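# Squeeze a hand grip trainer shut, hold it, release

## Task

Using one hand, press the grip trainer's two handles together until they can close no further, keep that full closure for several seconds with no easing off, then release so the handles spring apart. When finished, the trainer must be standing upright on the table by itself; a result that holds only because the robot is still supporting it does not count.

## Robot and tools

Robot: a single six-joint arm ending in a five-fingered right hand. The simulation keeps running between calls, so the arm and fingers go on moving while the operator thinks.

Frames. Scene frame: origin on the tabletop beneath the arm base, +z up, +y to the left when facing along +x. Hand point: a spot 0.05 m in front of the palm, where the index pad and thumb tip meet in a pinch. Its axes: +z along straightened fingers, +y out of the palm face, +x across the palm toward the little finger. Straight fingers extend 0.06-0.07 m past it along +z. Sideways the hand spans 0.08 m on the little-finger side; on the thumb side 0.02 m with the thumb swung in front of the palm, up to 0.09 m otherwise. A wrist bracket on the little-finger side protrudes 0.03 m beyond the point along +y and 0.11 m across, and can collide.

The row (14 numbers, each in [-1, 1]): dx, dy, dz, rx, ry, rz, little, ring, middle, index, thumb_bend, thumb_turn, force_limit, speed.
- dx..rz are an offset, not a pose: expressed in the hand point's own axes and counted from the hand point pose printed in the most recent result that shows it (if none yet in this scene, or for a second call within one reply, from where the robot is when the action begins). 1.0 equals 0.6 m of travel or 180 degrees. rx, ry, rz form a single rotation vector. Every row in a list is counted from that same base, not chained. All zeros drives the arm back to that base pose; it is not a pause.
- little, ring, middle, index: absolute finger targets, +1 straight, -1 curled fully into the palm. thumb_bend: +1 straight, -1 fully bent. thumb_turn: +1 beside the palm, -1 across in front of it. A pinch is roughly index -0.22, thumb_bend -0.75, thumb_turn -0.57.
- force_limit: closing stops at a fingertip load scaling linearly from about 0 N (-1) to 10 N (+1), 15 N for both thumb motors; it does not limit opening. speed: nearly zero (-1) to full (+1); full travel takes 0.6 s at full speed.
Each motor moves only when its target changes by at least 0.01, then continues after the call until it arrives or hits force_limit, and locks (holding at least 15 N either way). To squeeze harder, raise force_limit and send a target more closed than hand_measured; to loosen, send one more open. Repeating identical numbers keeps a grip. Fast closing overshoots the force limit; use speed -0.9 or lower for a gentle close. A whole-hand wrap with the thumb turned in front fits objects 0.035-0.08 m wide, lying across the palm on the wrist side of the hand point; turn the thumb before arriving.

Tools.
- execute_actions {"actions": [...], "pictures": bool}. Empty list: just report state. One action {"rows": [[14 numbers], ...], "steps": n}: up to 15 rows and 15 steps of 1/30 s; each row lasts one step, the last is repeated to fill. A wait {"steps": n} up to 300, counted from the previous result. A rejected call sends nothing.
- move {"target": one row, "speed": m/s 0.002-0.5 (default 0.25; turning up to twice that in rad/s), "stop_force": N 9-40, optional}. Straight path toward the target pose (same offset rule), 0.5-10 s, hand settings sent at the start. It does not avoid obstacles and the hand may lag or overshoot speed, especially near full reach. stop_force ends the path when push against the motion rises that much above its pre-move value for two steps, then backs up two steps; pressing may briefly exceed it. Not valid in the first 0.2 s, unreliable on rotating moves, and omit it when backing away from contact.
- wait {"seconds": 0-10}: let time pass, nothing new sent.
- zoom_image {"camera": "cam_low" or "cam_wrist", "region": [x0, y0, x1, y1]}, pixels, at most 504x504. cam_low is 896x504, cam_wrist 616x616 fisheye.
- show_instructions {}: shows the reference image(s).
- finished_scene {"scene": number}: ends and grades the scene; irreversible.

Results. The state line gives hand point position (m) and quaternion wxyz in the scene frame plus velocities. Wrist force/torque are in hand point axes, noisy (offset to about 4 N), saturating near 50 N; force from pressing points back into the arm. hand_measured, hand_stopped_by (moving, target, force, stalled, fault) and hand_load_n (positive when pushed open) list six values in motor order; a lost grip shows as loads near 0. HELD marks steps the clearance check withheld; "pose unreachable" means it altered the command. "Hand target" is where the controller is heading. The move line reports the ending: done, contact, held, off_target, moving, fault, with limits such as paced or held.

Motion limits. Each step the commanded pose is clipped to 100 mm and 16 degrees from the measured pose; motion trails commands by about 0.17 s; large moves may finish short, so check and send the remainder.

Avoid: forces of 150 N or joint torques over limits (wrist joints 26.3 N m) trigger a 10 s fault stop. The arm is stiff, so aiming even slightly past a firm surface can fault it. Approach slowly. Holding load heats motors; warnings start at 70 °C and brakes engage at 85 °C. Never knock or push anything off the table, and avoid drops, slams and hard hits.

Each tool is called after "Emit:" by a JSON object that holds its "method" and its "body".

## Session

Emit:
{"method": "execute_actions", "body": {"actions": []}}

Scene clock: 0.00 s of 4800.00 s.
end_effector_position=(-0.0107, +0.4129, +0.3677) hand_measured=(+1.000, +1.000, +1.000, +1.000, +1.000, +1.000) hand_load_n=(+0.0, +0.0, +0.0, +0.0, +0.0, +0.0) hand_stopped_by=(target, target, target, target, target, target) hand_force_limit=0.00 hand_speed=-0.80 end_effector_quat_wxyz=(-0.026, +0.058, +0.996, +0.071) end_effector_velocity=(-0.000, -0.000, +0.000) end_effector_angular_velocity=(+0.000, -0.000, +0.000)
Joint positions: [ 1.318 -1.624  1.568  1.487  1.438 -0.261]
Joint velocities: [-0. -0. -0.  0. -0. -0.]
Motor temperatures (°C, as the motors report them): [27 30 30 31 32 34]
Wrist force (N, on the end effector, along its own x y z axes, offset not removed): no reading
Wrist torque (N m, same axes, about the end effector's origin, offset not removed): no reading
Hand target: -0.011, +0.413, +0.368; -0.026, +0.058, +0.996, +0.071
camera_calibration (this result's frames):
cam_wrist: T_world_to_cam=[[0.224873, 0.969445, 0.0980179, -0.43007], [0.830093, -0.24328, 0.501758, -0.0788496], [0.510273, -0.0314679, -0.859437, 0.460631], [0, 0, 0, 1]] pos_world=[-0.0728834, 0.412242, 0.477601]

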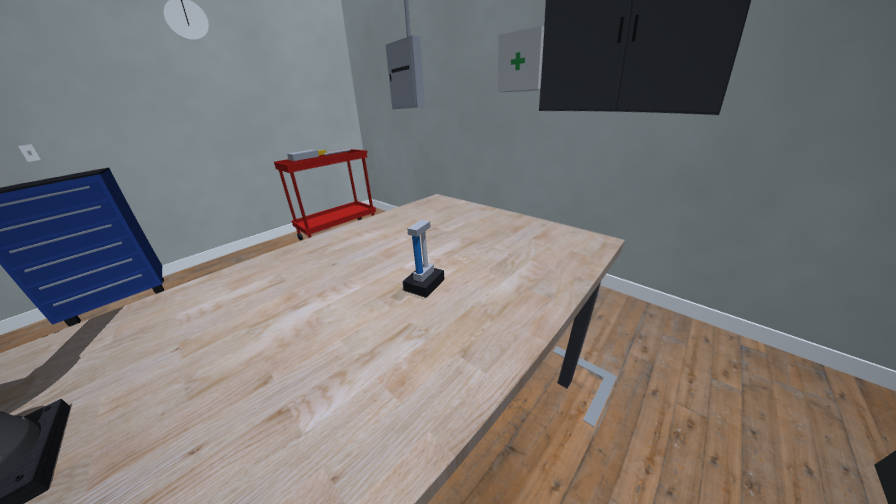

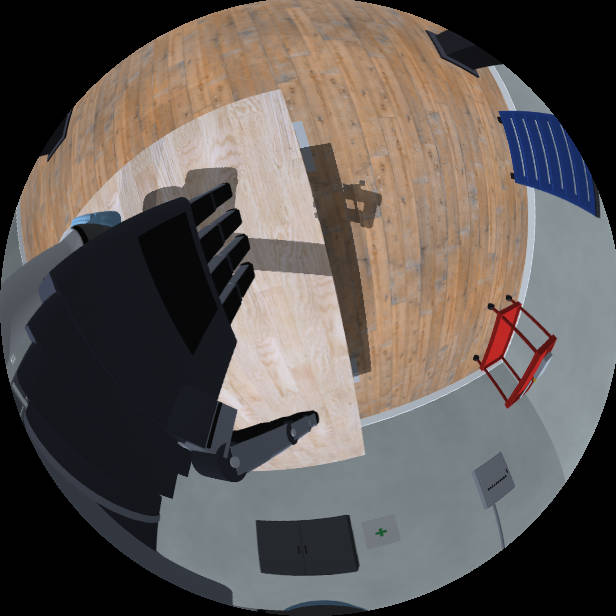

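Emit:
{"method": "zoom_image", "body": {"camera": "cam_low", "region": [380, 210, 470, 305]}}

Region (380, 210, 470, 305) of cam_low's 896x504 image, scaled by 5.305, with more detail than that image has; it fills the left 477 columns of this view, and the rest is white.

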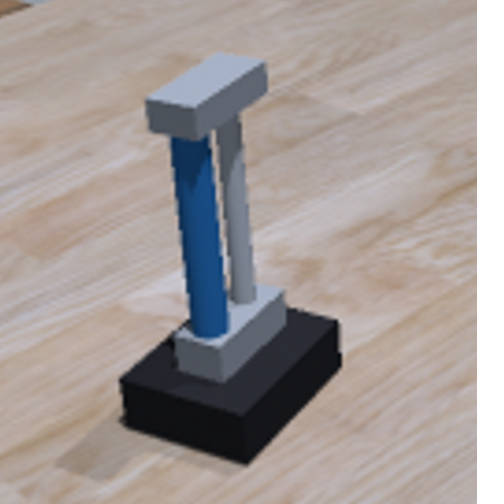

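Emit:
{"method": "move", "body": {"target": [-0.987,-0.5,-0.015,0,0,0,1,1,1,1,1,-1,0,0.5], "speed": 0.3}}

Emit:
{"method": "move", "body": {"target": [-0.31,-0.108,0.242,0.214,-0.51,0.159,1,1,1,1,1,-1,0,0.5], "speed": 0.3}}

Scene clock: 43.33 s of 4800.00 s.
end_effector_position=(+0.5413, +0.0493, +0.2992) hand_measured=(+1.000, +1.000, +1.000, +1.000, +1.000, -1.000) hand_load_n=(+0.0, +0.0, +0.0, +0.0, +0.0, +0.0) hand_stopped_by=(target, target, target, target, target, target) hand_force_limit=0.00 hand_speed=0.50 end_effector_quat_wxyz=(-0.026, +0.058, +0.996, +0.070) end_effector_velocity=(+0.002, -0.001, -0.000) end_effector_angular_velocity=(+0.000, +0.003, -0.001)
Joint positions: [-0.231 -1.018  1.115  1.604  1.43  -1.83 ]
Joint velocities: [ 0.001  0.008 -0.011  0.006  0.001  0.002]
Motor temperatures (°C, as the motors report them): [27 30 30 31 32 34]
Wrist force (N, on the end effector, along its own x y z axes, offset not removed): [1.8 1.8 1.1]
Wrist torque (N m, same axes, about the end effector's origin, offset not removed): [0.08 -0.29 0.33]
Hand target: +0.542, +0.049, +0.299; -0.026, +0.058, +0.996, +0.070
Off the commanded pose: 0.002 m, 0 deg.
After step 90, 37.40 s passed at rest.
move: done
camera_calibration (this result's frames):
cam_wrist: T_world_to_cam=[[0.224946, 0.969479, 0.0975178, -0.194949], [0.829865, -0.24307, 0.502235, -0.591192], [0.51061, -0.0320491, -0.859215, 0.108388], [0, 0, 0, 1]] pos_world=[0.479118, 0.0487713, 0.409057]

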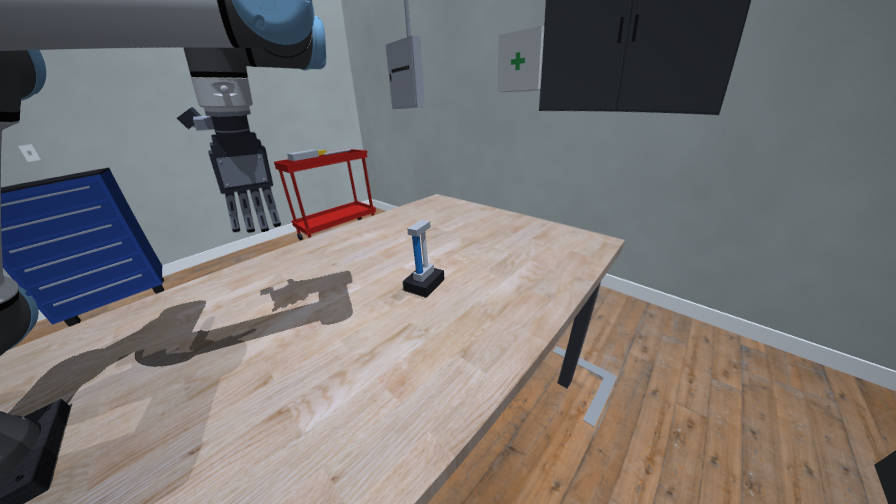

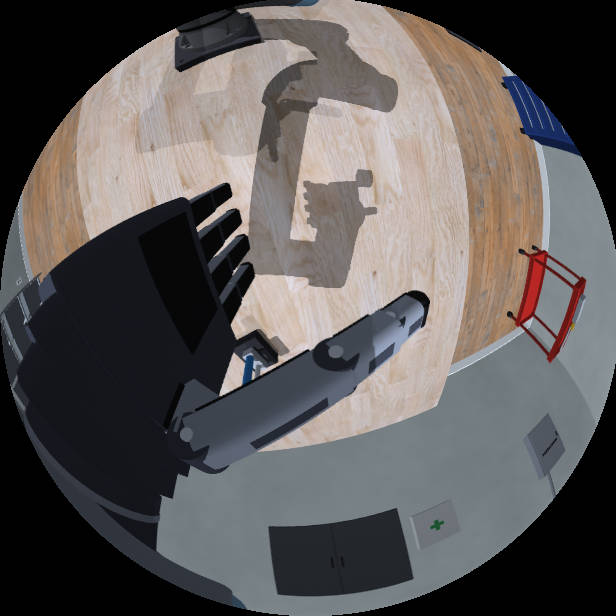

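Scene clock: 46.97 s of 4800.00 s.
end_effector_position=(+0.7114, -0.0141, +0.1356) hand_measured=(+1.000, +1.000, +1.000, +1.000, +1.000, -1.000) hand_load_n=(+0.0, +0.0, +0.0, +0.0, +0.0, +0.0) hand_stopped_by=(target, target, target, target, target, target) hand_force_limit=0.00 hand_speed=0.50 end_effector_quat_wxyz=(+0.644, +0.293, +0.643, -0.294) end_effector_velocity=(+0.001, -0.001, -0.001) end_effector_angular_velocity=(-0.012, -0.011, -0.001)
Joint positions: [ 0.134 -0.861  1.795 -0.87   2.425 -1.519]
Joint velocities: [-0.001  0.008  0.004 -0.036  0.001 -0.018]
Motor temperatures (°C, as the motors report them): [27 30 30 31 32 34]
Wrist force (N, on the end effector, along its own x y z axes, offset not removed): [-2.0 1.7 -1.1]
Wrist torque (N m, same axes, about the end effector's origin, offset not removed): [0.19 0.33 -0.02]
Hand target: +0.712, -0.014, +0.136; +0.645, +0.293, +0.642, -0.294
Off the commanded pose: 0.000 m, 0 deg.
move: done
camera_calibration (this result's frames):
cam_wrist: T_world_to_cam=[[0.771223, 0.626909, 0.110457, -0.550942], [-0.427997, 0.382224, 0.818977, 0.195085], [0.471205, -0.678889, 0.563095, -0.29499], [0, 0, 0, 1]] pos_world=[0.647395, 0.0705588, 0.0671926]

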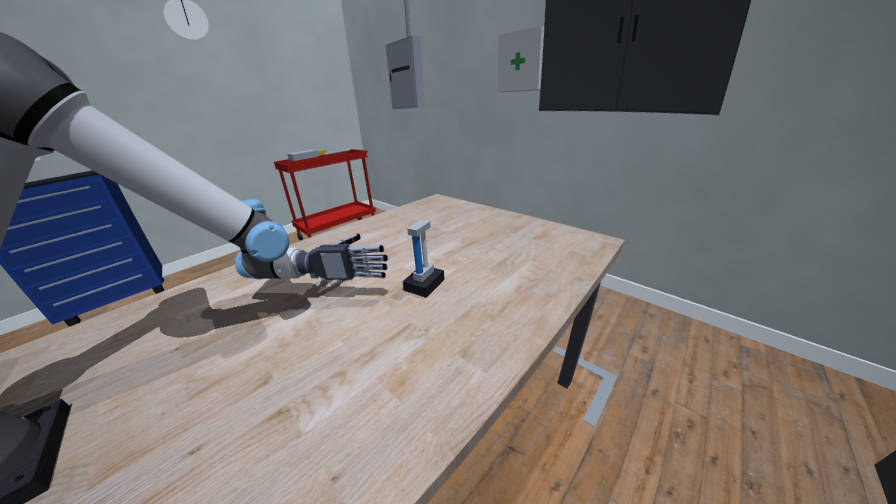

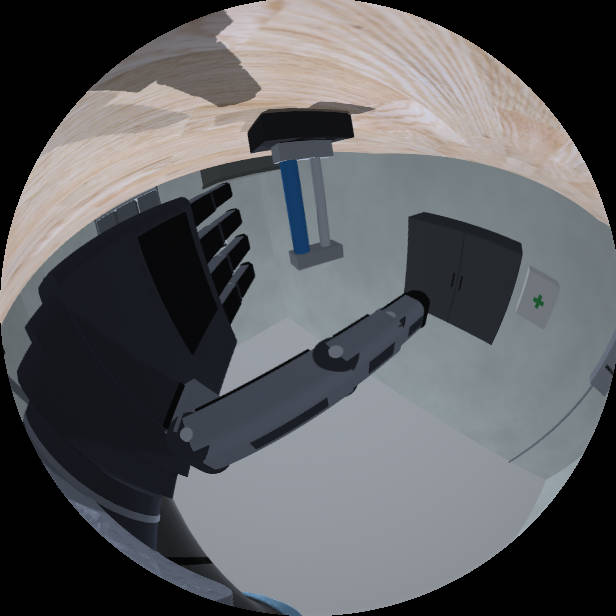

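Advance to the same reference view as in scene 1, then compare.

Emit:
{"method": "move", "body": {"target": [-0.002,0,0.215,0,0,0,1,1,1,1,1,-1,0,0.5], "speed": 0.12}}

Scene clock: 56.77 s of 4800.00 s.
end_effector_position=(+0.7957, -0.1114, +0.1370) hand_measured=(+1.000, +1.000, +1.000, +1.000, +1.000, -1.000) hand_load_n=(+0.0, +0.0, +0.0, +0.0, +0.0, +0.0) hand_stopped_by=(target, target, target, target, target, target) hand_force_limit=0.00 hand_speed=0.50 end_effector_quat_wxyz=(+0.644, +0.293, +0.643, -0.294) end_effector_velocity=(+0.002, -0.002, +0.001) end_effector_angular_velocity=(+0.000, -0.002, +0.000)
Joint positions: [-0.033 -0.748  1.567 -0.764  2.258 -1.533]
Joint velocities: [-0.002  0.002 -0.007  0.004 -0.002  0.001]
Motor temperatures (°C, as the motors report them): [27 30 30 31 32 34]
Wrist force (N, on the end effector, along its own x y z axes, offset not removed): [-0.6 -0.9 -2.9]
Wrist torque (N m, same axes, about the end effector's origin, offset not removed): [0.19 0.18 -0.15]
Hand target: +0.796, -0.112, +0.137; +0.644, +0.293, +0.643, -0.294
Off the commanded pose: 0.000 m, 0 deg.
After step 90, 5.20 s passed at rest.
move: done
camera_calibration (this result's frames):
cam_wrist: T_world_to_cam=[[0.771218, 0.626929, 0.11037, -0.555092], [-0.427992, 0.382322, 0.818934, 0.267222], [0.471217, -0.678815, 0.563174, -0.401521], [0, 0, 0, 1]] pos_world=[0.731669, -0.0267202, 0.0685549]

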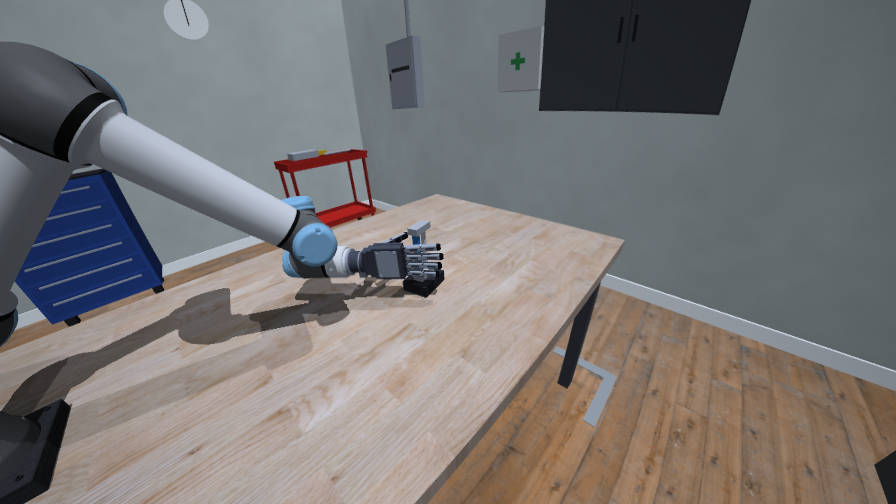

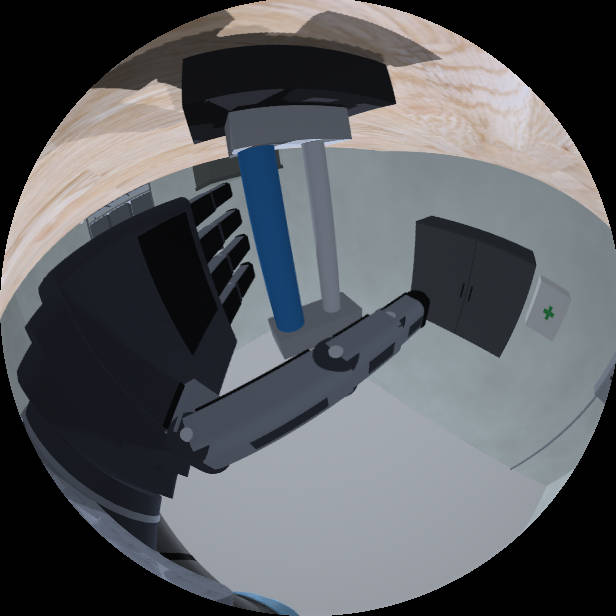

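Emit:
{"method": "move", "body": {"target": [0,0.022,0.098,0,0,0,1,1,1,1,1,-1,0,0.5], "speed": 0.04}}

Emit:
{"method": "execute_actions", "body": {"actions": [{"rows":[[0,0,0,0,0,0,-0.6,-0.6,-0.6,-0.6,1,-1,-0.4,0.2]],"steps":15}], "pictures": false}}

Emit:
{"method": "wait", "body": {"seconds": 0.5}}

Scene clock: 66.63 s of 4800.00 s.
end_effector_position=(+0.8439, -0.1470, +0.1371) hand_measured=(+1.000, +1.000, +1.000, +1.000, +1.000, -1.000) hand_load_n=(+0.0, +0.0, +0.0, +0.0, +0.0, +0.0) hand_stopped_by=(target, target, target, target, target, target) hand_force_limit=0.00 hand_speed=0.50 end_effector_quat_wxyz=(+0.644, +0.293, +0.643, -0.294) end_effector_velocity=(+0.002, -0.001, -0.001) end_effector_angular_velocity=(-0.000, +0.001, +0.000)
Joint positions: [-0.076 -0.662  1.392 -0.676  2.215 -1.536]
Joint velocities: [-0.001  0.004 -0.008  0.004 -0.001 -0.001]
Motor temperatures (°C, as the motors report them): [27 30 30 31 32 34]
Wrist force (N, on the end effector, along its own x y z axes, offset not removed): [-0.1 -1.6 -2.1]
Wrist torque (N m, same axes, about the end effector's origin, offset not removed): [-0.10 0.07 -0.33]
Hand target: +0.844, -0.147, +0.137; +0.644, +0.293, +0.643, -0.294
Off the commanded pose: 0.000 m, 0 deg.
After step 90, 4.97 s passed at rest.
move: done
camera_calibration (this result's frames):
cam_wrist: T_world_to_cam=[[0.771209, 0.626947, 0.11034, -0.569977], [-0.427997, 0.382355, 0.818916, 0.301441], [0.471228, -0.67878, 0.563206, -0.448487], [0, 0, 0, 1]] pos_world=[0.779927, -0.0623367, 0.0686268]

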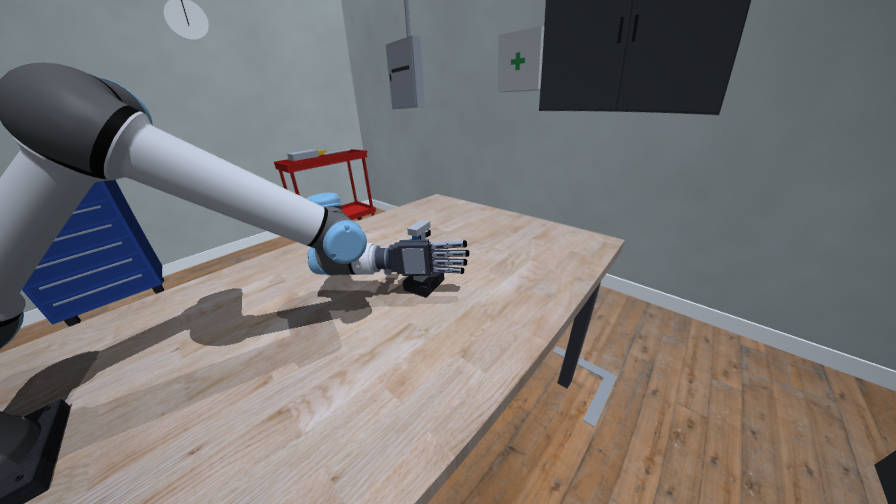

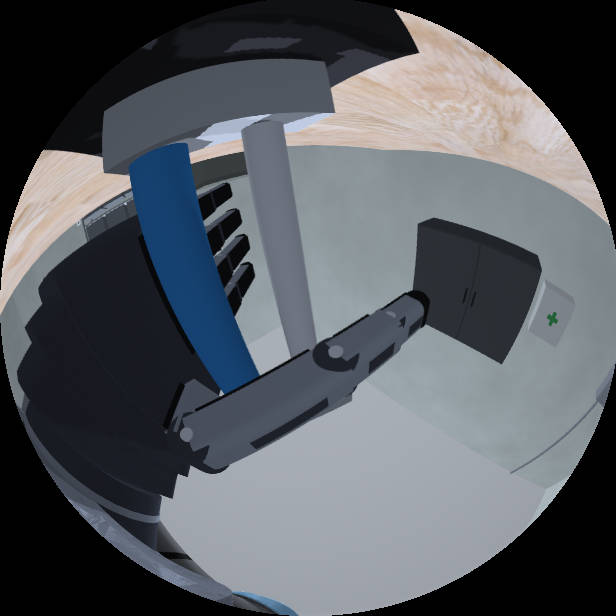

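Scene clock: 67.13 s of 4800.00 s.
end_effector_position=(+0.8439, -0.1470, +0.1369) hand_measured=(+0.206, +0.206, +0.206, +0.206, +1.000, -1.000) hand_load_n=(+0.0, +0.0, +0.0, +0.0, +0.0, +0.0) hand_stopped_by=(moving, moving, moving, moving, target, target) hand_force_limit=-0.40 hand_speed=0.20 end_effector_quat_wxyz=(+0.644, +0.293, +0.643, -0.294) end_effector_velocity=(-0.000, +0.000, -0.000) end_effector_angular_velocity=(-0.000, +0.001, +0.000)
Joint positions: [-0.076 -0.662  1.392 -0.676  2.215 -1.536]
Joint velocities: [-0.    -0.     0.001  0.    -0.    -0.001]
Motor temperatures (°C, as the motors report them): [27 30 30 31 32 34]
Wrist force (N, on the end effector, along its own x y z axes, offset not removed): [-1.6 -3.2 -0.2]
Wrist torque (N m, same axes, about the end effector's origin, offset not removed): [-0.54 0.24 -0.13]
Hand target: +0.844, -0.147, +0.137; +0.644, +0.293, +0.643, -0.294
Off the commanded pose: 0.000 m, 0 deg.
Steps of this call (steps 1 to 15: all 15 steps of this action). Readings (end_effector_position | what the end effector reports):
1: (+0.8440, -0.1470, +0.1371) | hand_measured=(+1.000, +1.000, +1.000, +1.000, +1.000, -1.000) hand_load_n=(+0.0, +0.0, +0.0, +0.0, +0.0, +0.0) hand_stopped_by=(moving, moving, moving, moving, target, target) hand_force_limit=-0.40 hand_speed=0.20
2: (+0.8440, -0.1471, +0.1371) | hand_measured=(+1.000, +1.000, +1.000, +1.000, +1.000, -1.000) hand_load_n=(+0.0, +0.0, +0.0, +0.0, +0.0, +0.0) hand_stopped_by=(moving, moving, moving, moving, target, target) hand_force_limit=-0.40 hand_speed=0.20
4: (+0.8440, -0.1471, +0.1371) | hand_measured=(+0.940, +0.940, +0.940, +0.940, +1.000, -1.000) hand_load_n=(+0.0, +0.0, +0.0, +0.0, +0.0, +0.0) hand_stopped_by=(moving, moving, moving, moving, target, target) hand_force_limit=-0.40 hand_speed=0.20
8: (+0.8440, -0.1470, +0.1370) | hand_measured=(+0.674, +0.674, +0.674, +0.674, +1.000, -1.000) hand_load_n=(+0.0, +0.0, +0.0, +0.0, +0.0, +0.0) hand_stopped_by=(moving, moving, moving, moving, target, target) hand_force_limit=-0.40 hand_speed=0.20
15: the state above

Scene clock: 67.63 s of 4800.00 s.
end_effector_position=(+0.8439, -0.1470, +0.1370) hand_measured=(-0.600, -0.600, -0.600, -0.600, +1.000, -1.000) hand_load_n=(+0.0, +0.0, +0.0, +0.0, +0.0, +0.0) hand_stopped_by=(moving, moving, moving, moving, target, target) hand_force_limit=-0.40 hand_speed=0.20 end_effector_quat_wxyz=(+0.644, +0.293, +0.643, -0.294) end_effector_velocity=(-0.000, +0.000, +0.000) end_effector_angular_velocity=(+0.001, -0.000, +0.000)
Joint positions: [-0.076 -0.662  1.392 -0.676  2.215 -1.536]
Joint velocities: [ 0.    -0.001  0.001  0.    -0.     0.001]
Motor temperatures (°C, as the motors report them): [27 30 30 31 32 34]
Wrist force (N, on the end effector, along its own x y z axes, offset not removed): [3.4 -2.0 0.5]
Wrist torque (N m, same axes, about the end effector's origin, offset not removed): [-0.30 -0.68 0.14]
Hand target: +0.844, -0.147, +0.137; +0.644, +0.293, +0.643, -0.294
Off the commanded pose: 0.000 m, 0 deg.
Steps of this call (steps 1 to 15: nothing new was sent). Readings (end_effector_position | what the end effector reports):
1: (+0.8439, -0.1470, +0.1369) | hand_measured=(+0.140, +0.140, +0.140, +0.140, +1.000, -1.000) hand_load_n=(+0.0, +0.0, +0.0, +0.0, +0.0, +0.0) hand_stopped_by=(moving, moving, moving, moving, target, target) hand_force_limit=-0.40 hand_speed=0.20
2: (+0.8439, -0.1470, +0.1370) | hand_measured=(+0.074, +0.074, +0.074, +0.074, +1.000, -1.000) hand_load_n=(+0.0, +0.0, +0.0, +0.0, +0.0, +0.0) hand_stopped_by=(moving, moving, moving, moving, target, target) hand_force_limit=-0.40 hand_speed=0.20
4: (+0.8439, -0.1470, +0.1370) | hand_measured=(-0.060, -0.060, -0.060, -0.060, +1.000, -1.000) hand_load_n=(+0.0, +0.0, +0.0, +0.0, +0.0, +0.0) hand_stopped_by=(moving, moving, moving, moving, target, target) hand_force_limit=-0.40 hand_speed=0.20
8: (+0.8439, -0.1470, +0.1370) | hand_measured=(-0.326, -0.326, -0.326, -0.326, +1.000, -1.000) hand_load_n=(+0.0, +0.0, +0.0, +0.0, +0.0, +0.0) hand_stopped_by=(moving, moving, moving, moving, target, target) hand_force_limit=-0.40 hand_speed=0.20
15: the state above
camera_calibration (this result's frames):
cam_wrist: T_world_to_cam=[[0.77124, 0.62692, 0.110269, -0.56996], [-0.427893, 0.382347, 0.818974, 0.301433], [0.47127, -0.678809, 0.563136, -0.448479], [0, 0, 0, 1]] pos_world=[0.779911, -0.062364, 0.0685384]

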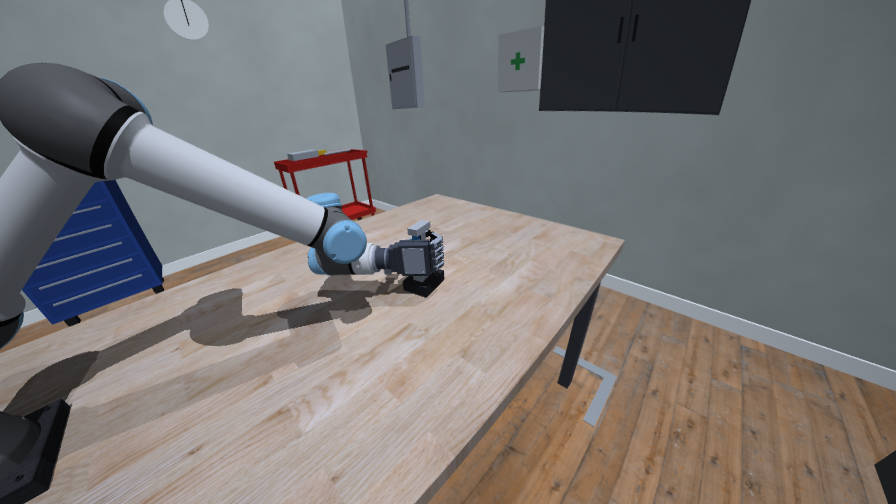

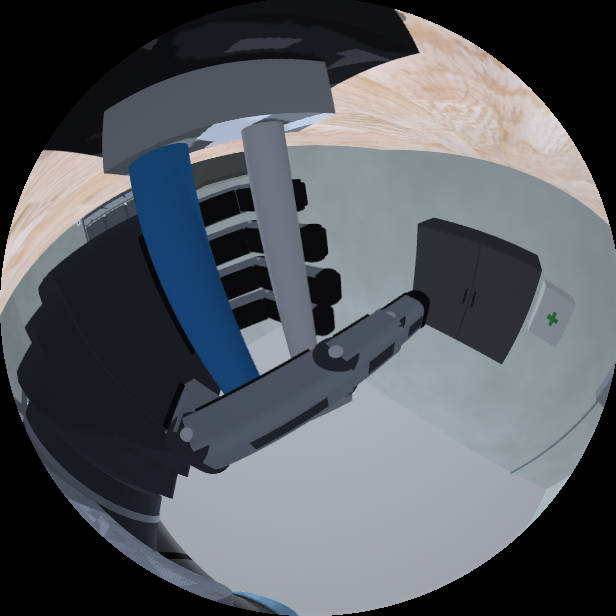

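Emit:
{"method": "execute_actions", "body": {"actions": [{"rows":[[0,0,-0.005,0,0,0,-0.6,-0.6,-0.6,-0.6,1,-1,1,-0.85]],"steps":12}], "pictures": false}}

Emit:
{"method": "execute_actions", "body": {"actions": [{"rows":[[0,0,0,0,0,0,-1,-1,-1,-1,1,-1,1,-0.85]],"steps":15}], "pictures": false}}

Emit:
{"method": "wait", "body": {"seconds": 1.4}}

Emit:
{"method": "execute_actions", "body": {"actions": [{"rows":[[0,0,0,0,0,0,-1,-0.989,-0.989,-0.989,-1,-1,1,-0.2]],"steps":15}], "pictures": false}}

Emit:
{"method": "execute_actions", "body": {"actions": [{"steps":36}], "pictures": false}}

Emit:
{"method": "execute_actions", "body": {"actions": [{"rows":[[0,0,0,0,0,0,-1,-1,-1,-1,-1,-1,1,-0.5]],"steps":10}]}}

Scene clock: 83.07 s of 4800.00 s.
end_effector_position=(+0.8420, -0.1449, +0.1370) hand_measured=(-0.600, -0.600, -0.600, -0.600, +1.000, -1.000) hand_load_n=(+0.0, +0.0, +0.0, +0.0, +0.0, +0.0) hand_stopped_by=(target, target, target, target, target, target) hand_force_limit=1.00 hand_speed=-0.85 end_effector_quat_wxyz=(+0.644, +0.293, +0.643, -0.294) end_effector_velocity=(-0.000, +0.001, +0.001) end_effector_angular_velocity=(+0.001, -0.003, -0.000)
Joint positions: [-0.073 -0.666  1.399 -0.68   2.218 -1.536]
Joint velocities: [ 0.001 -0.002  0.002 -0.002  0.001  0.002]
Motor temperatures (°C, as the motors report them): [27 30 30 31 32 34]
Wrist force (N, on the end effector, along its own x y z axes, offset not removed): [-1.0 0.1 4.6]
Wrist torque (N m, same axes, about the end effector's origin, offset not removed): [-0.30 0.12 0.14]
Hand target: +0.842, -0.145, +0.137; +0.644, +0.293, +0.643, -0.294
Off the commanded pose: 0.000 m, 0 deg.
Steps of this call (steps 1 to 100: nothing new was sent; then 11.70 s passed at rest; steps 101 to 112: all 12 steps of this action). Readings (end_effector_position | what the end effector reports):
101: (+0.8439, -0.1470, +0.1371) | hand_measured=(-0.600, -0.600, -0.600, -0.600, +1.000, -1.000) hand_load_n=(+0.0, +0.0, +0.0, +0.0, +0.0, +0.0) hand_stopped_by=(target, target, target, target, target, target) hand_force_limit=1.00 hand_speed=-0.85
102: (+0.8436, -0.1467, +0.1371) | hand_measured=(-0.600, -0.600, -0.600, -0.600, +1.000, -1.000) hand_load_n=(+0.0, +0.0, +0.0, +0.0, +0.0, +0.0) hand_stopped_by=(target, target, target, target, target, target) hand_force_limit=1.00 hand_speed=-0.85
104: (+0.8429, -0.1459, +0.1370) | hand_measured=(-0.600, -0.600, -0.600, -0.600, +1.000, -1.000) hand_load_n=(+0.0, +0.0, +0.0, +0.0, +0.0, +0.0) hand_stopped_by=(target, target, target, target, target, target) hand_force_limit=1.00 hand_speed=-0.85
108: (+0.8423, -0.1451, +0.1370) | hand_measured=(-0.600, -0.600, -0.600, -0.600, +1.000, -1.000) hand_load_n=(+0.0, +0.0, +0.0, +0.0, +0.0, +0.0) hand_stopped_by=(target, target, target, target, target, target) hand_force_limit=1.00 hand_speed=-0.85
112: the state above

Scene clock: 83.57 s of 4800.00 s.
end_effector_position=(+0.8420, -0.1449, +0.1370) hand_measured=(-0.700, -0.700, -0.700, -0.700, +1.000, -1.000) hand_load_n=(+0.0, +0.0, +0.0, +0.0, +0.0, +0.0) hand_stopped_by=(moving, moving, moving, moving, target, target) hand_force_limit=1.00 hand_speed=-0.85 end_effector_quat_wxyz=(+0.644, +0.293, +0.643, -0.294) end_effector_velocity=(+0.001, -0.000, +0.001) end_effector_angular_velocity=(-0.000, -0.002, -0.000)
Joint positions: [-0.073 -0.666  1.399 -0.68   2.218 -1.536]
Joint velocities: [ 0.     0.    -0.002 -0.     0.    -0.   ]
Motor temperatures (°C, as the motors report them): [27 30 30 31 32 34]
Wrist force (N, on the end effector, along its own x y z axes, offset not removed): [0.1 4.2 -2.2]
Wrist torque (N m, same axes, about the end effector's origin, offset not removed): [0.61 -0.12 0.22]
Hand target: +0.842, -0.145, +0.137; +0.644, +0.293, +0.643, -0.294
Off the commanded pose: 0.000 m, 0 deg.
Steps of this call (steps 1 to 15: all 15 steps of this action). Readings (end_effector_position | what the end effector reports):
1: (+0.8420, -0.1449, +0.1370) | hand_measured=(-0.600, -0.600, -0.600, -0.600, +1.000, -1.000) hand_load_n=(+0.0, +0.0, +0.0, +0.0, +0.0, +0.0) hand_stopped_by=(moving, moving, moving, moving, target, target) hand_force_limit=1.00 hand_speed=-0.85
2: (+0.8420, -0.1448, +0.1370) | hand_measured=(-0.600, -0.600, -0.600, -0.600, +1.000, -1.000) hand_load_n=(+0.0, +0.0, +0.0, +0.0, +0.0, +0.0) hand_stopped_by=(moving, moving, moving, moving, target, target) hand_force_limit=1.00 hand_speed=-0.85
4: (+0.8420, -0.1448, +0.1370) | hand_measured=(-0.608, -0.608, -0.608, -0.608, +1.000, -1.000) hand_load_n=(+0.0, +0.0, +0.0, +0.0, +0.0, +0.0) hand_stopped_by=(moving, moving, moving, moving, target, target) hand_force_limit=1.00 hand_speed=-0.85
8: (+0.8420, -0.1448, +0.1370) | hand_measured=(-0.640, -0.640, -0.640, -0.640, +1.000, -1.000) hand_load_n=(+0.0, +0.0, +0.0, +0.0, +0.0, +0.0) hand_stopped_by=(moving, moving, moving, moving, target, target) hand_force_limit=1.00 hand_speed=-0.85
15: the state above

Scene clock: 84.97 s of 4800.00 s.
end_effector_position=(+0.8420, -0.1449, +0.1370) hand_measured=(-1.000, -0.970, -0.956, -0.998, +1.000, -1.000) hand_load_n=(+0.0, +7.0, +7.0, +8.5, +0.0, +0.0) hand_stopped_by=(target, force, force, target, target, target) hand_force_limit=1.00 hand_speed=-0.85 end_effector_quat_wxyz=(+0.644, +0.293, +0.643, -0.294) end_effector_velocity=(-0.000, -0.000, -0.000) end_effector_angular_velocity=(-0.000, +0.001, -0.000)
Joint positions: [-0.073 -0.666  1.399 -0.68   2.218 -1.536]
Joint velocities: [-0. -0.  0. -0. -0. -0.]
Motor temperatures (°C, as the motors report them): [27 30 30 31 32 34]
Wrist force (N, on the end effector, along its own x y z axes, offset not removed): [-1.0 1.9 6.3]
Wrist torque (N m, same axes, about the end effector's origin, offset not removed): [0.27 -0.53 0.03]
Hand target: +0.842, -0.145, +0.137; +0.644, +0.293, +0.643, -0.294
Off the commanded pose: 0.000 m, 0 deg.
Steps of this call (steps 1 to 42: nothing new was sent). Readings (end_effector_position | what the end effector reports):
1: (+0.8420, -0.1449, +0.1370) | hand_measured=(-0.708, -0.708, -0.708, -0.708, +1.000, -1.000) hand_load_n=(+0.0, +0.0, +0.0, +0.0, +0.0, +0.0) hand_stopped_by=(moving, moving, moving, moving, target, target) hand_force_limit=1.00 hand_speed=-0.85
2: (+0.8420, -0.1449, +0.1370) | hand_measured=(-0.716, -0.716, -0.716, -0.716, +1.000, -1.000) hand_load_n=(+0.0, +0.0, +0.0, +0.0, +0.0, +0.0) hand_stopped_by=(moving, moving, moving, moving, target, target) hand_force_limit=1.00 hand_speed=-0.85
4: (+0.8421, -0.1449, +0.1370) | hand_measured=(-0.732, -0.732, -0.732, -0.732, +1.000, -1.000) hand_load_n=(+0.0, +0.0, +2.5, +0.0, +0.0, +0.0) hand_stopped_by=(moving, moving, moving, moving, target, target) hand_force_limit=1.00 hand_speed=-0.85
8: (+0.8421, -0.1449, +0.1370) | hand_measured=(-0.766, -0.766, -0.764, -0.766, +1.000, -1.000) hand_load_n=(+0.0, +1.0, +4.0, +0.0, +0.0, +0.0) hand_stopped_by=(moving, moving, moving, moving, target, target) hand_force_limit=1.00 hand_speed=-0.85
42: the state above
camera_calibration (this result's frames):
cam_wrist: T_world_to_cam=[[0.771245, 0.626939, 0.110134, -0.569869], [-0.427841, 0.382455, 0.818951, 0.299754], [0.471311, -0.678731, 0.563197, -0.446199], [0, 0, 0, 1]] pos_world=[0.778054, -0.0602184, 0.0685759]

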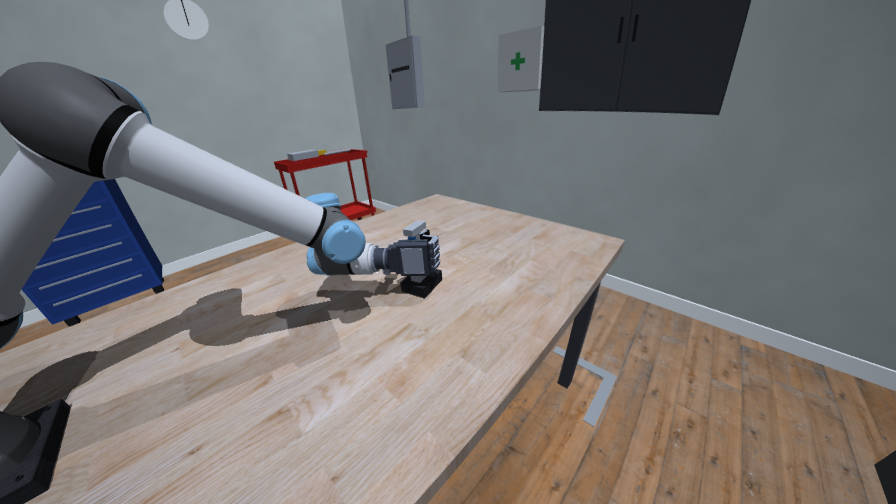

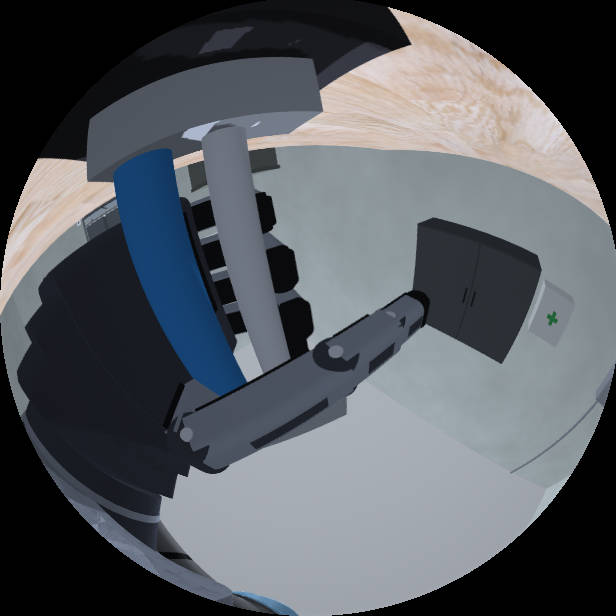

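Scene clock: 85.47 s of 4800.00 s.
end_effector_position=(+0.8420, -0.1449, +0.1370) hand_measured=(-1.000, -0.982, -0.966, -0.988, +0.666, -1.000) hand_load_n=(+0.0, +11.0, +10.5, +2.0, +0.0, +0.0) hand_stopped_by=(target, force, force, target, moving, target) hand_force_limit=1.00 hand_speed=-0.20 end_effector_quat_wxyz=(+0.644, +0.293, +0.643, -0.294) end_effector_velocity=(+0.000, +0.000, +0.001) end_effector_angular_velocity=(+0.000, -0.001, +0.000)
Joint positions: [-0.073 -0.666  1.399 -0.68   2.218 -1.536]
Joint velocities: [ 0.    -0.001 -0.     0.     0.     0.001]
Motor temperatures (°C, as the motors report them): [27 30 30 31 32 34]
Wrist force (N, on the end effector, along its own x y z axes, offset not removed): [-9.8 0.3 3.2]
Wrist torque (N m, same axes, about the end effector's origin, offset not removed): [0.04 1.03 -0.55]
Hand target: +0.842, -0.145, +0.137; +0.644, +0.293, +0.643, -0.294
Off the commanded pose: 0.000 m, 0 deg.
Steps of this call (steps 1 to 15: all 15 steps of this action). Readings (end_effector_position | what the end effector reports):
1: (+0.8420, -0.1449, +0.1370) | hand_measured=(-1.000, -0.970, -0.956, -0.998, +1.000, -1.000) hand_load_n=(+0.0, +7.0, +7.0, +8.5, +0.0, +0.0) hand_stopped_by=(target, moving, moving, moving, moving, target) hand_force_limit=1.00 hand_speed=-0.20
2: (+0.8420, -0.1449, +0.1370) | hand_measured=(-1.000, -0.970, -0.956, -0.998, +1.000, -1.000) hand_load_n=(+0.0, +7.0, +7.0, +8.5, +0.0, +0.0) hand_stopped_by=(target, moving, moving, moving, moving, target) hand_force_limit=1.00 hand_speed=-0.20
4: (+0.8420, -0.1449, +0.1370) | hand_measured=(-1.000, -0.984, -0.966, -0.988, +0.974, -1.000) hand_load_n=(+0.0, +11.0, +10.5, +2.0, +0.0, +0.0) hand_stopped_by=(target, force, force, moving, moving, target) hand_force_limit=1.00 hand_speed=-0.20
8: (+0.8420, -0.1449, +0.1370) | hand_measured=(-1.000, -0.982, -0.966, -0.988, +0.862, -1.000) hand_load_n=(+0.0, +11.0, +10.5, +2.0, +0.0, +0.0) hand_stopped_by=(target, force, force, target, moving, target) hand_force_limit=1.00 hand_speed=-0.20
15: the state above

Scene clock: 86.67 s of 4800.00 s.
end_effector_position=(+0.8420, -0.1449, +0.1370) hand_measured=(-1.000, -0.982, -0.966, -0.988, -0.068, -1.000) hand_load_n=(+0.0, +9.0, +8.0, +0.5, +15.5, +3.5) hand_stopped_by=(target, force, force, target, force, target) hand_force_limit=1.00 hand_speed=-0.20 end_effector_quat_wxyz=(+0.644, +0.293, +0.643, -0.294) end_effector_velocity=(+0.000, +0.000, +0.000) end_effector_angular_velocity=(-0.001, +0.000, +0.000)
Joint positions: [-0.073 -0.666  1.399 -0.68   2.218 -1.536]
Joint velocities: [ 0.     0.    -0.    -0.001 -0.    -0.001]
Motor temperatures (°C, as the motors report them): [27 30 30 31 32 34]
Wrist force (N, on the end effector, along its own x y z axes, offset not removed): [-6.0 4.0 1.5]
Wrist torque (N m, same axes, about the end effector's origin, offset not removed): [0.59 0.46 -0.38]
Hand target: +0.842, -0.145, +0.137; +0.644, +0.293, +0.643, -0.294
Off the commanded pose: 0.000 m, 0 deg.
Steps of this call (steps 1 to 36: nothing new was sent). Readings (end_effector_position | what the end effector reports):
1: (+0.8420, -0.1449, +0.1370) | hand_measured=(-1.000, -0.982, -0.966, -0.988, +0.638, -1.000) hand_load_n=(+0.0, +11.0, +10.5, +2.0, +0.0, +0.0) hand_stopped_by=(target, force, force, target, moving, target) hand_force_limit=1.00 hand_speed=-0.20
2: (+0.8420, -0.1449, +0.1370) | hand_measured=(-1.000, -0.982, -0.966, -0.988, +0.610, -1.000) hand_load_n=(+0.0, +11.0, +10.5, +2.0, +0.0, +0.0) hand_stopped_by=(target, force, force, target, moving, target) hand_force_limit=1.00 hand_speed=-0.20
4: (+0.8420, -0.1449, +0.1370) | hand_measured=(-1.000, -0.982, -0.966, -0.988, +0.554, -1.000) hand_load_n=(+0.0, +11.0, +10.5, +2.0, +0.0, +0.0) hand_stopped_by=(target, force, force, target, moving, target) hand_force_limit=1.00 hand_speed=-0.20
8: (+0.8420, -0.1449, +0.1370) | hand_measured=(-1.000, -0.982, -0.966, -0.988, +0.442, -1.000) hand_load_n=(+0.0, +11.0, +10.5, +2.0, +0.0, +0.0) hand_stopped_by=(target, force, force, target, moving, target) hand_force_limit=1.00 hand_speed=-0.20
36: the state above

Scene clock: 87.00 s of 4800.00 s.
end_effector_position=(+0.8420, -0.1449, +0.1370) hand_measured=(-1.000, -0.990, -0.970, -0.998, -0.068, -1.000) hand_load_n=(+0.0, +11.0, +9.5, +3.5, +15.0, +3.5) hand_stopped_by=(target, force, force, target, force, target) hand_force_limit=1.00 hand_speed=-0.50 end_effector_quat_wxyz=(+0.644, +0.293, +0.643, -0.294) end_effector_velocity=(+0.000, +0.000, +0.001) end_effector_angular_velocity=(+0.000, -0.001, +0.000)
Joint positions: [-0.073 -0.666  1.399 -0.68   2.218 -1.536]
Joint velocities: [ 0.    -0.001 -0.     0.    -0.     0.001]
Motor temperatures (°C, as the motors report them): [27 30 30 31 32 34]
Wrist force (N, on the end effector, along its own x y z axes, offset not removed): [-7.7 1.7 5.0]
Wrist torque (N m, same axes, about the end effector's origin, offset not removed): [0.19 0.55 -0.43]
Hand target: +0.842, -0.145, +0.137; +0.644, +0.293, +0.643, -0.294
Off the commanded pose: 0.000 m, 0 deg.
Steps of this call (steps 1 to 10: all 10 steps of this action). Readings (end_effector_position | what the end effector reports):
1: (+0.8420, -0.1449, +0.1370) | hand_measured=(-1.000, -0.982, -0.966, -0.988, -0.068, -1.000) hand_load_n=(+0.0, +9.0, +8.0, +0.5, +15.5, +3.5) hand_stopped_by=(target, moving, moving, moving, force, target) hand_force_limit=1.00 hand_speed=-0.50
2: (+0.8420, -0.1449, +0.1370) | hand_measured=(-1.000, -0.982, -0.966, -0.988, -0.068, -1.000) hand_load_n=(+0.0, +9.0, +8.0, +0.5, +15.5, +3.5) hand_stopped_by=(target, moving, moving, moving, force, target) hand_force_limit=1.00 hand_speed=-0.50
4: (+0.8420, -0.1449, +0.1370) | hand_measured=(-1.000, -0.992, -0.970, -0.998, -0.068, -1.000) hand_load_n=(+0.0, +11.5, +10.5, +3.0, +15.0, +3.5) hand_stopped_by=(target, force, force, moving, force, target) hand_force_limit=1.00 hand_speed=-0.50
8: (+0.8420, -0.1449, +0.1370) | hand_measured=(-1.000, -0.990, -0.970, -0.998, -0.068, -1.000) hand_load_n=(+0.0, +11.0, +9.5, +3.5, +15.0, +3.5) hand_stopped_by=(target, force, force, target, force, target) hand_force_limit=1.00 hand_speed=-0.50
10: the state above
camera_calibration (this result's frames):
cam_wrist: T_world_to_cam=[[0.771246, 0.626938, 0.11013, -0.569867], [-0.427836, 0.382454, 0.818954, 0.299751], [0.471314, -0.678732, 0.563193, -0.446198], [0, 0, 0, 1]] pos_world=[0.778051, -0.060218, 0.0685732]

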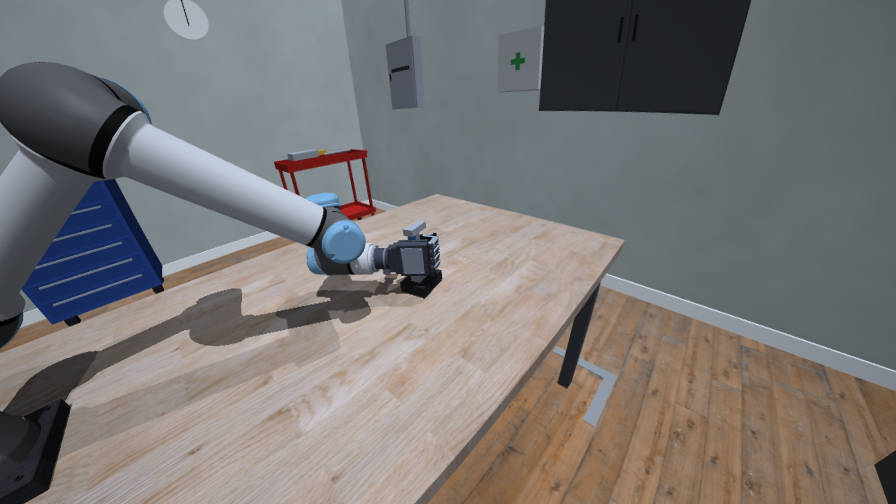

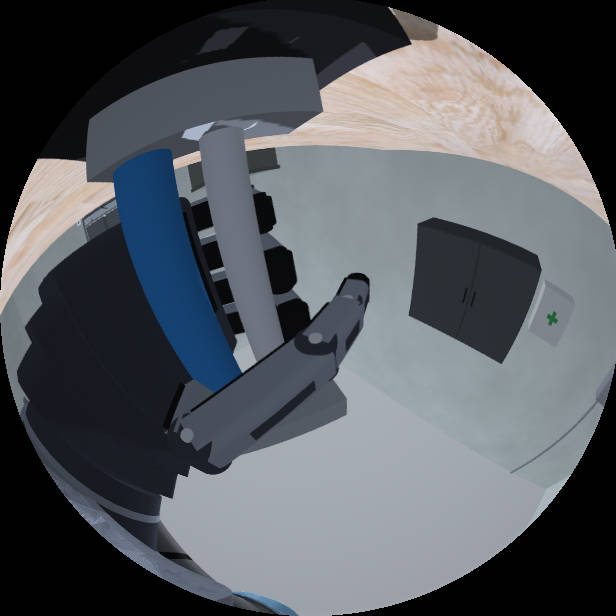

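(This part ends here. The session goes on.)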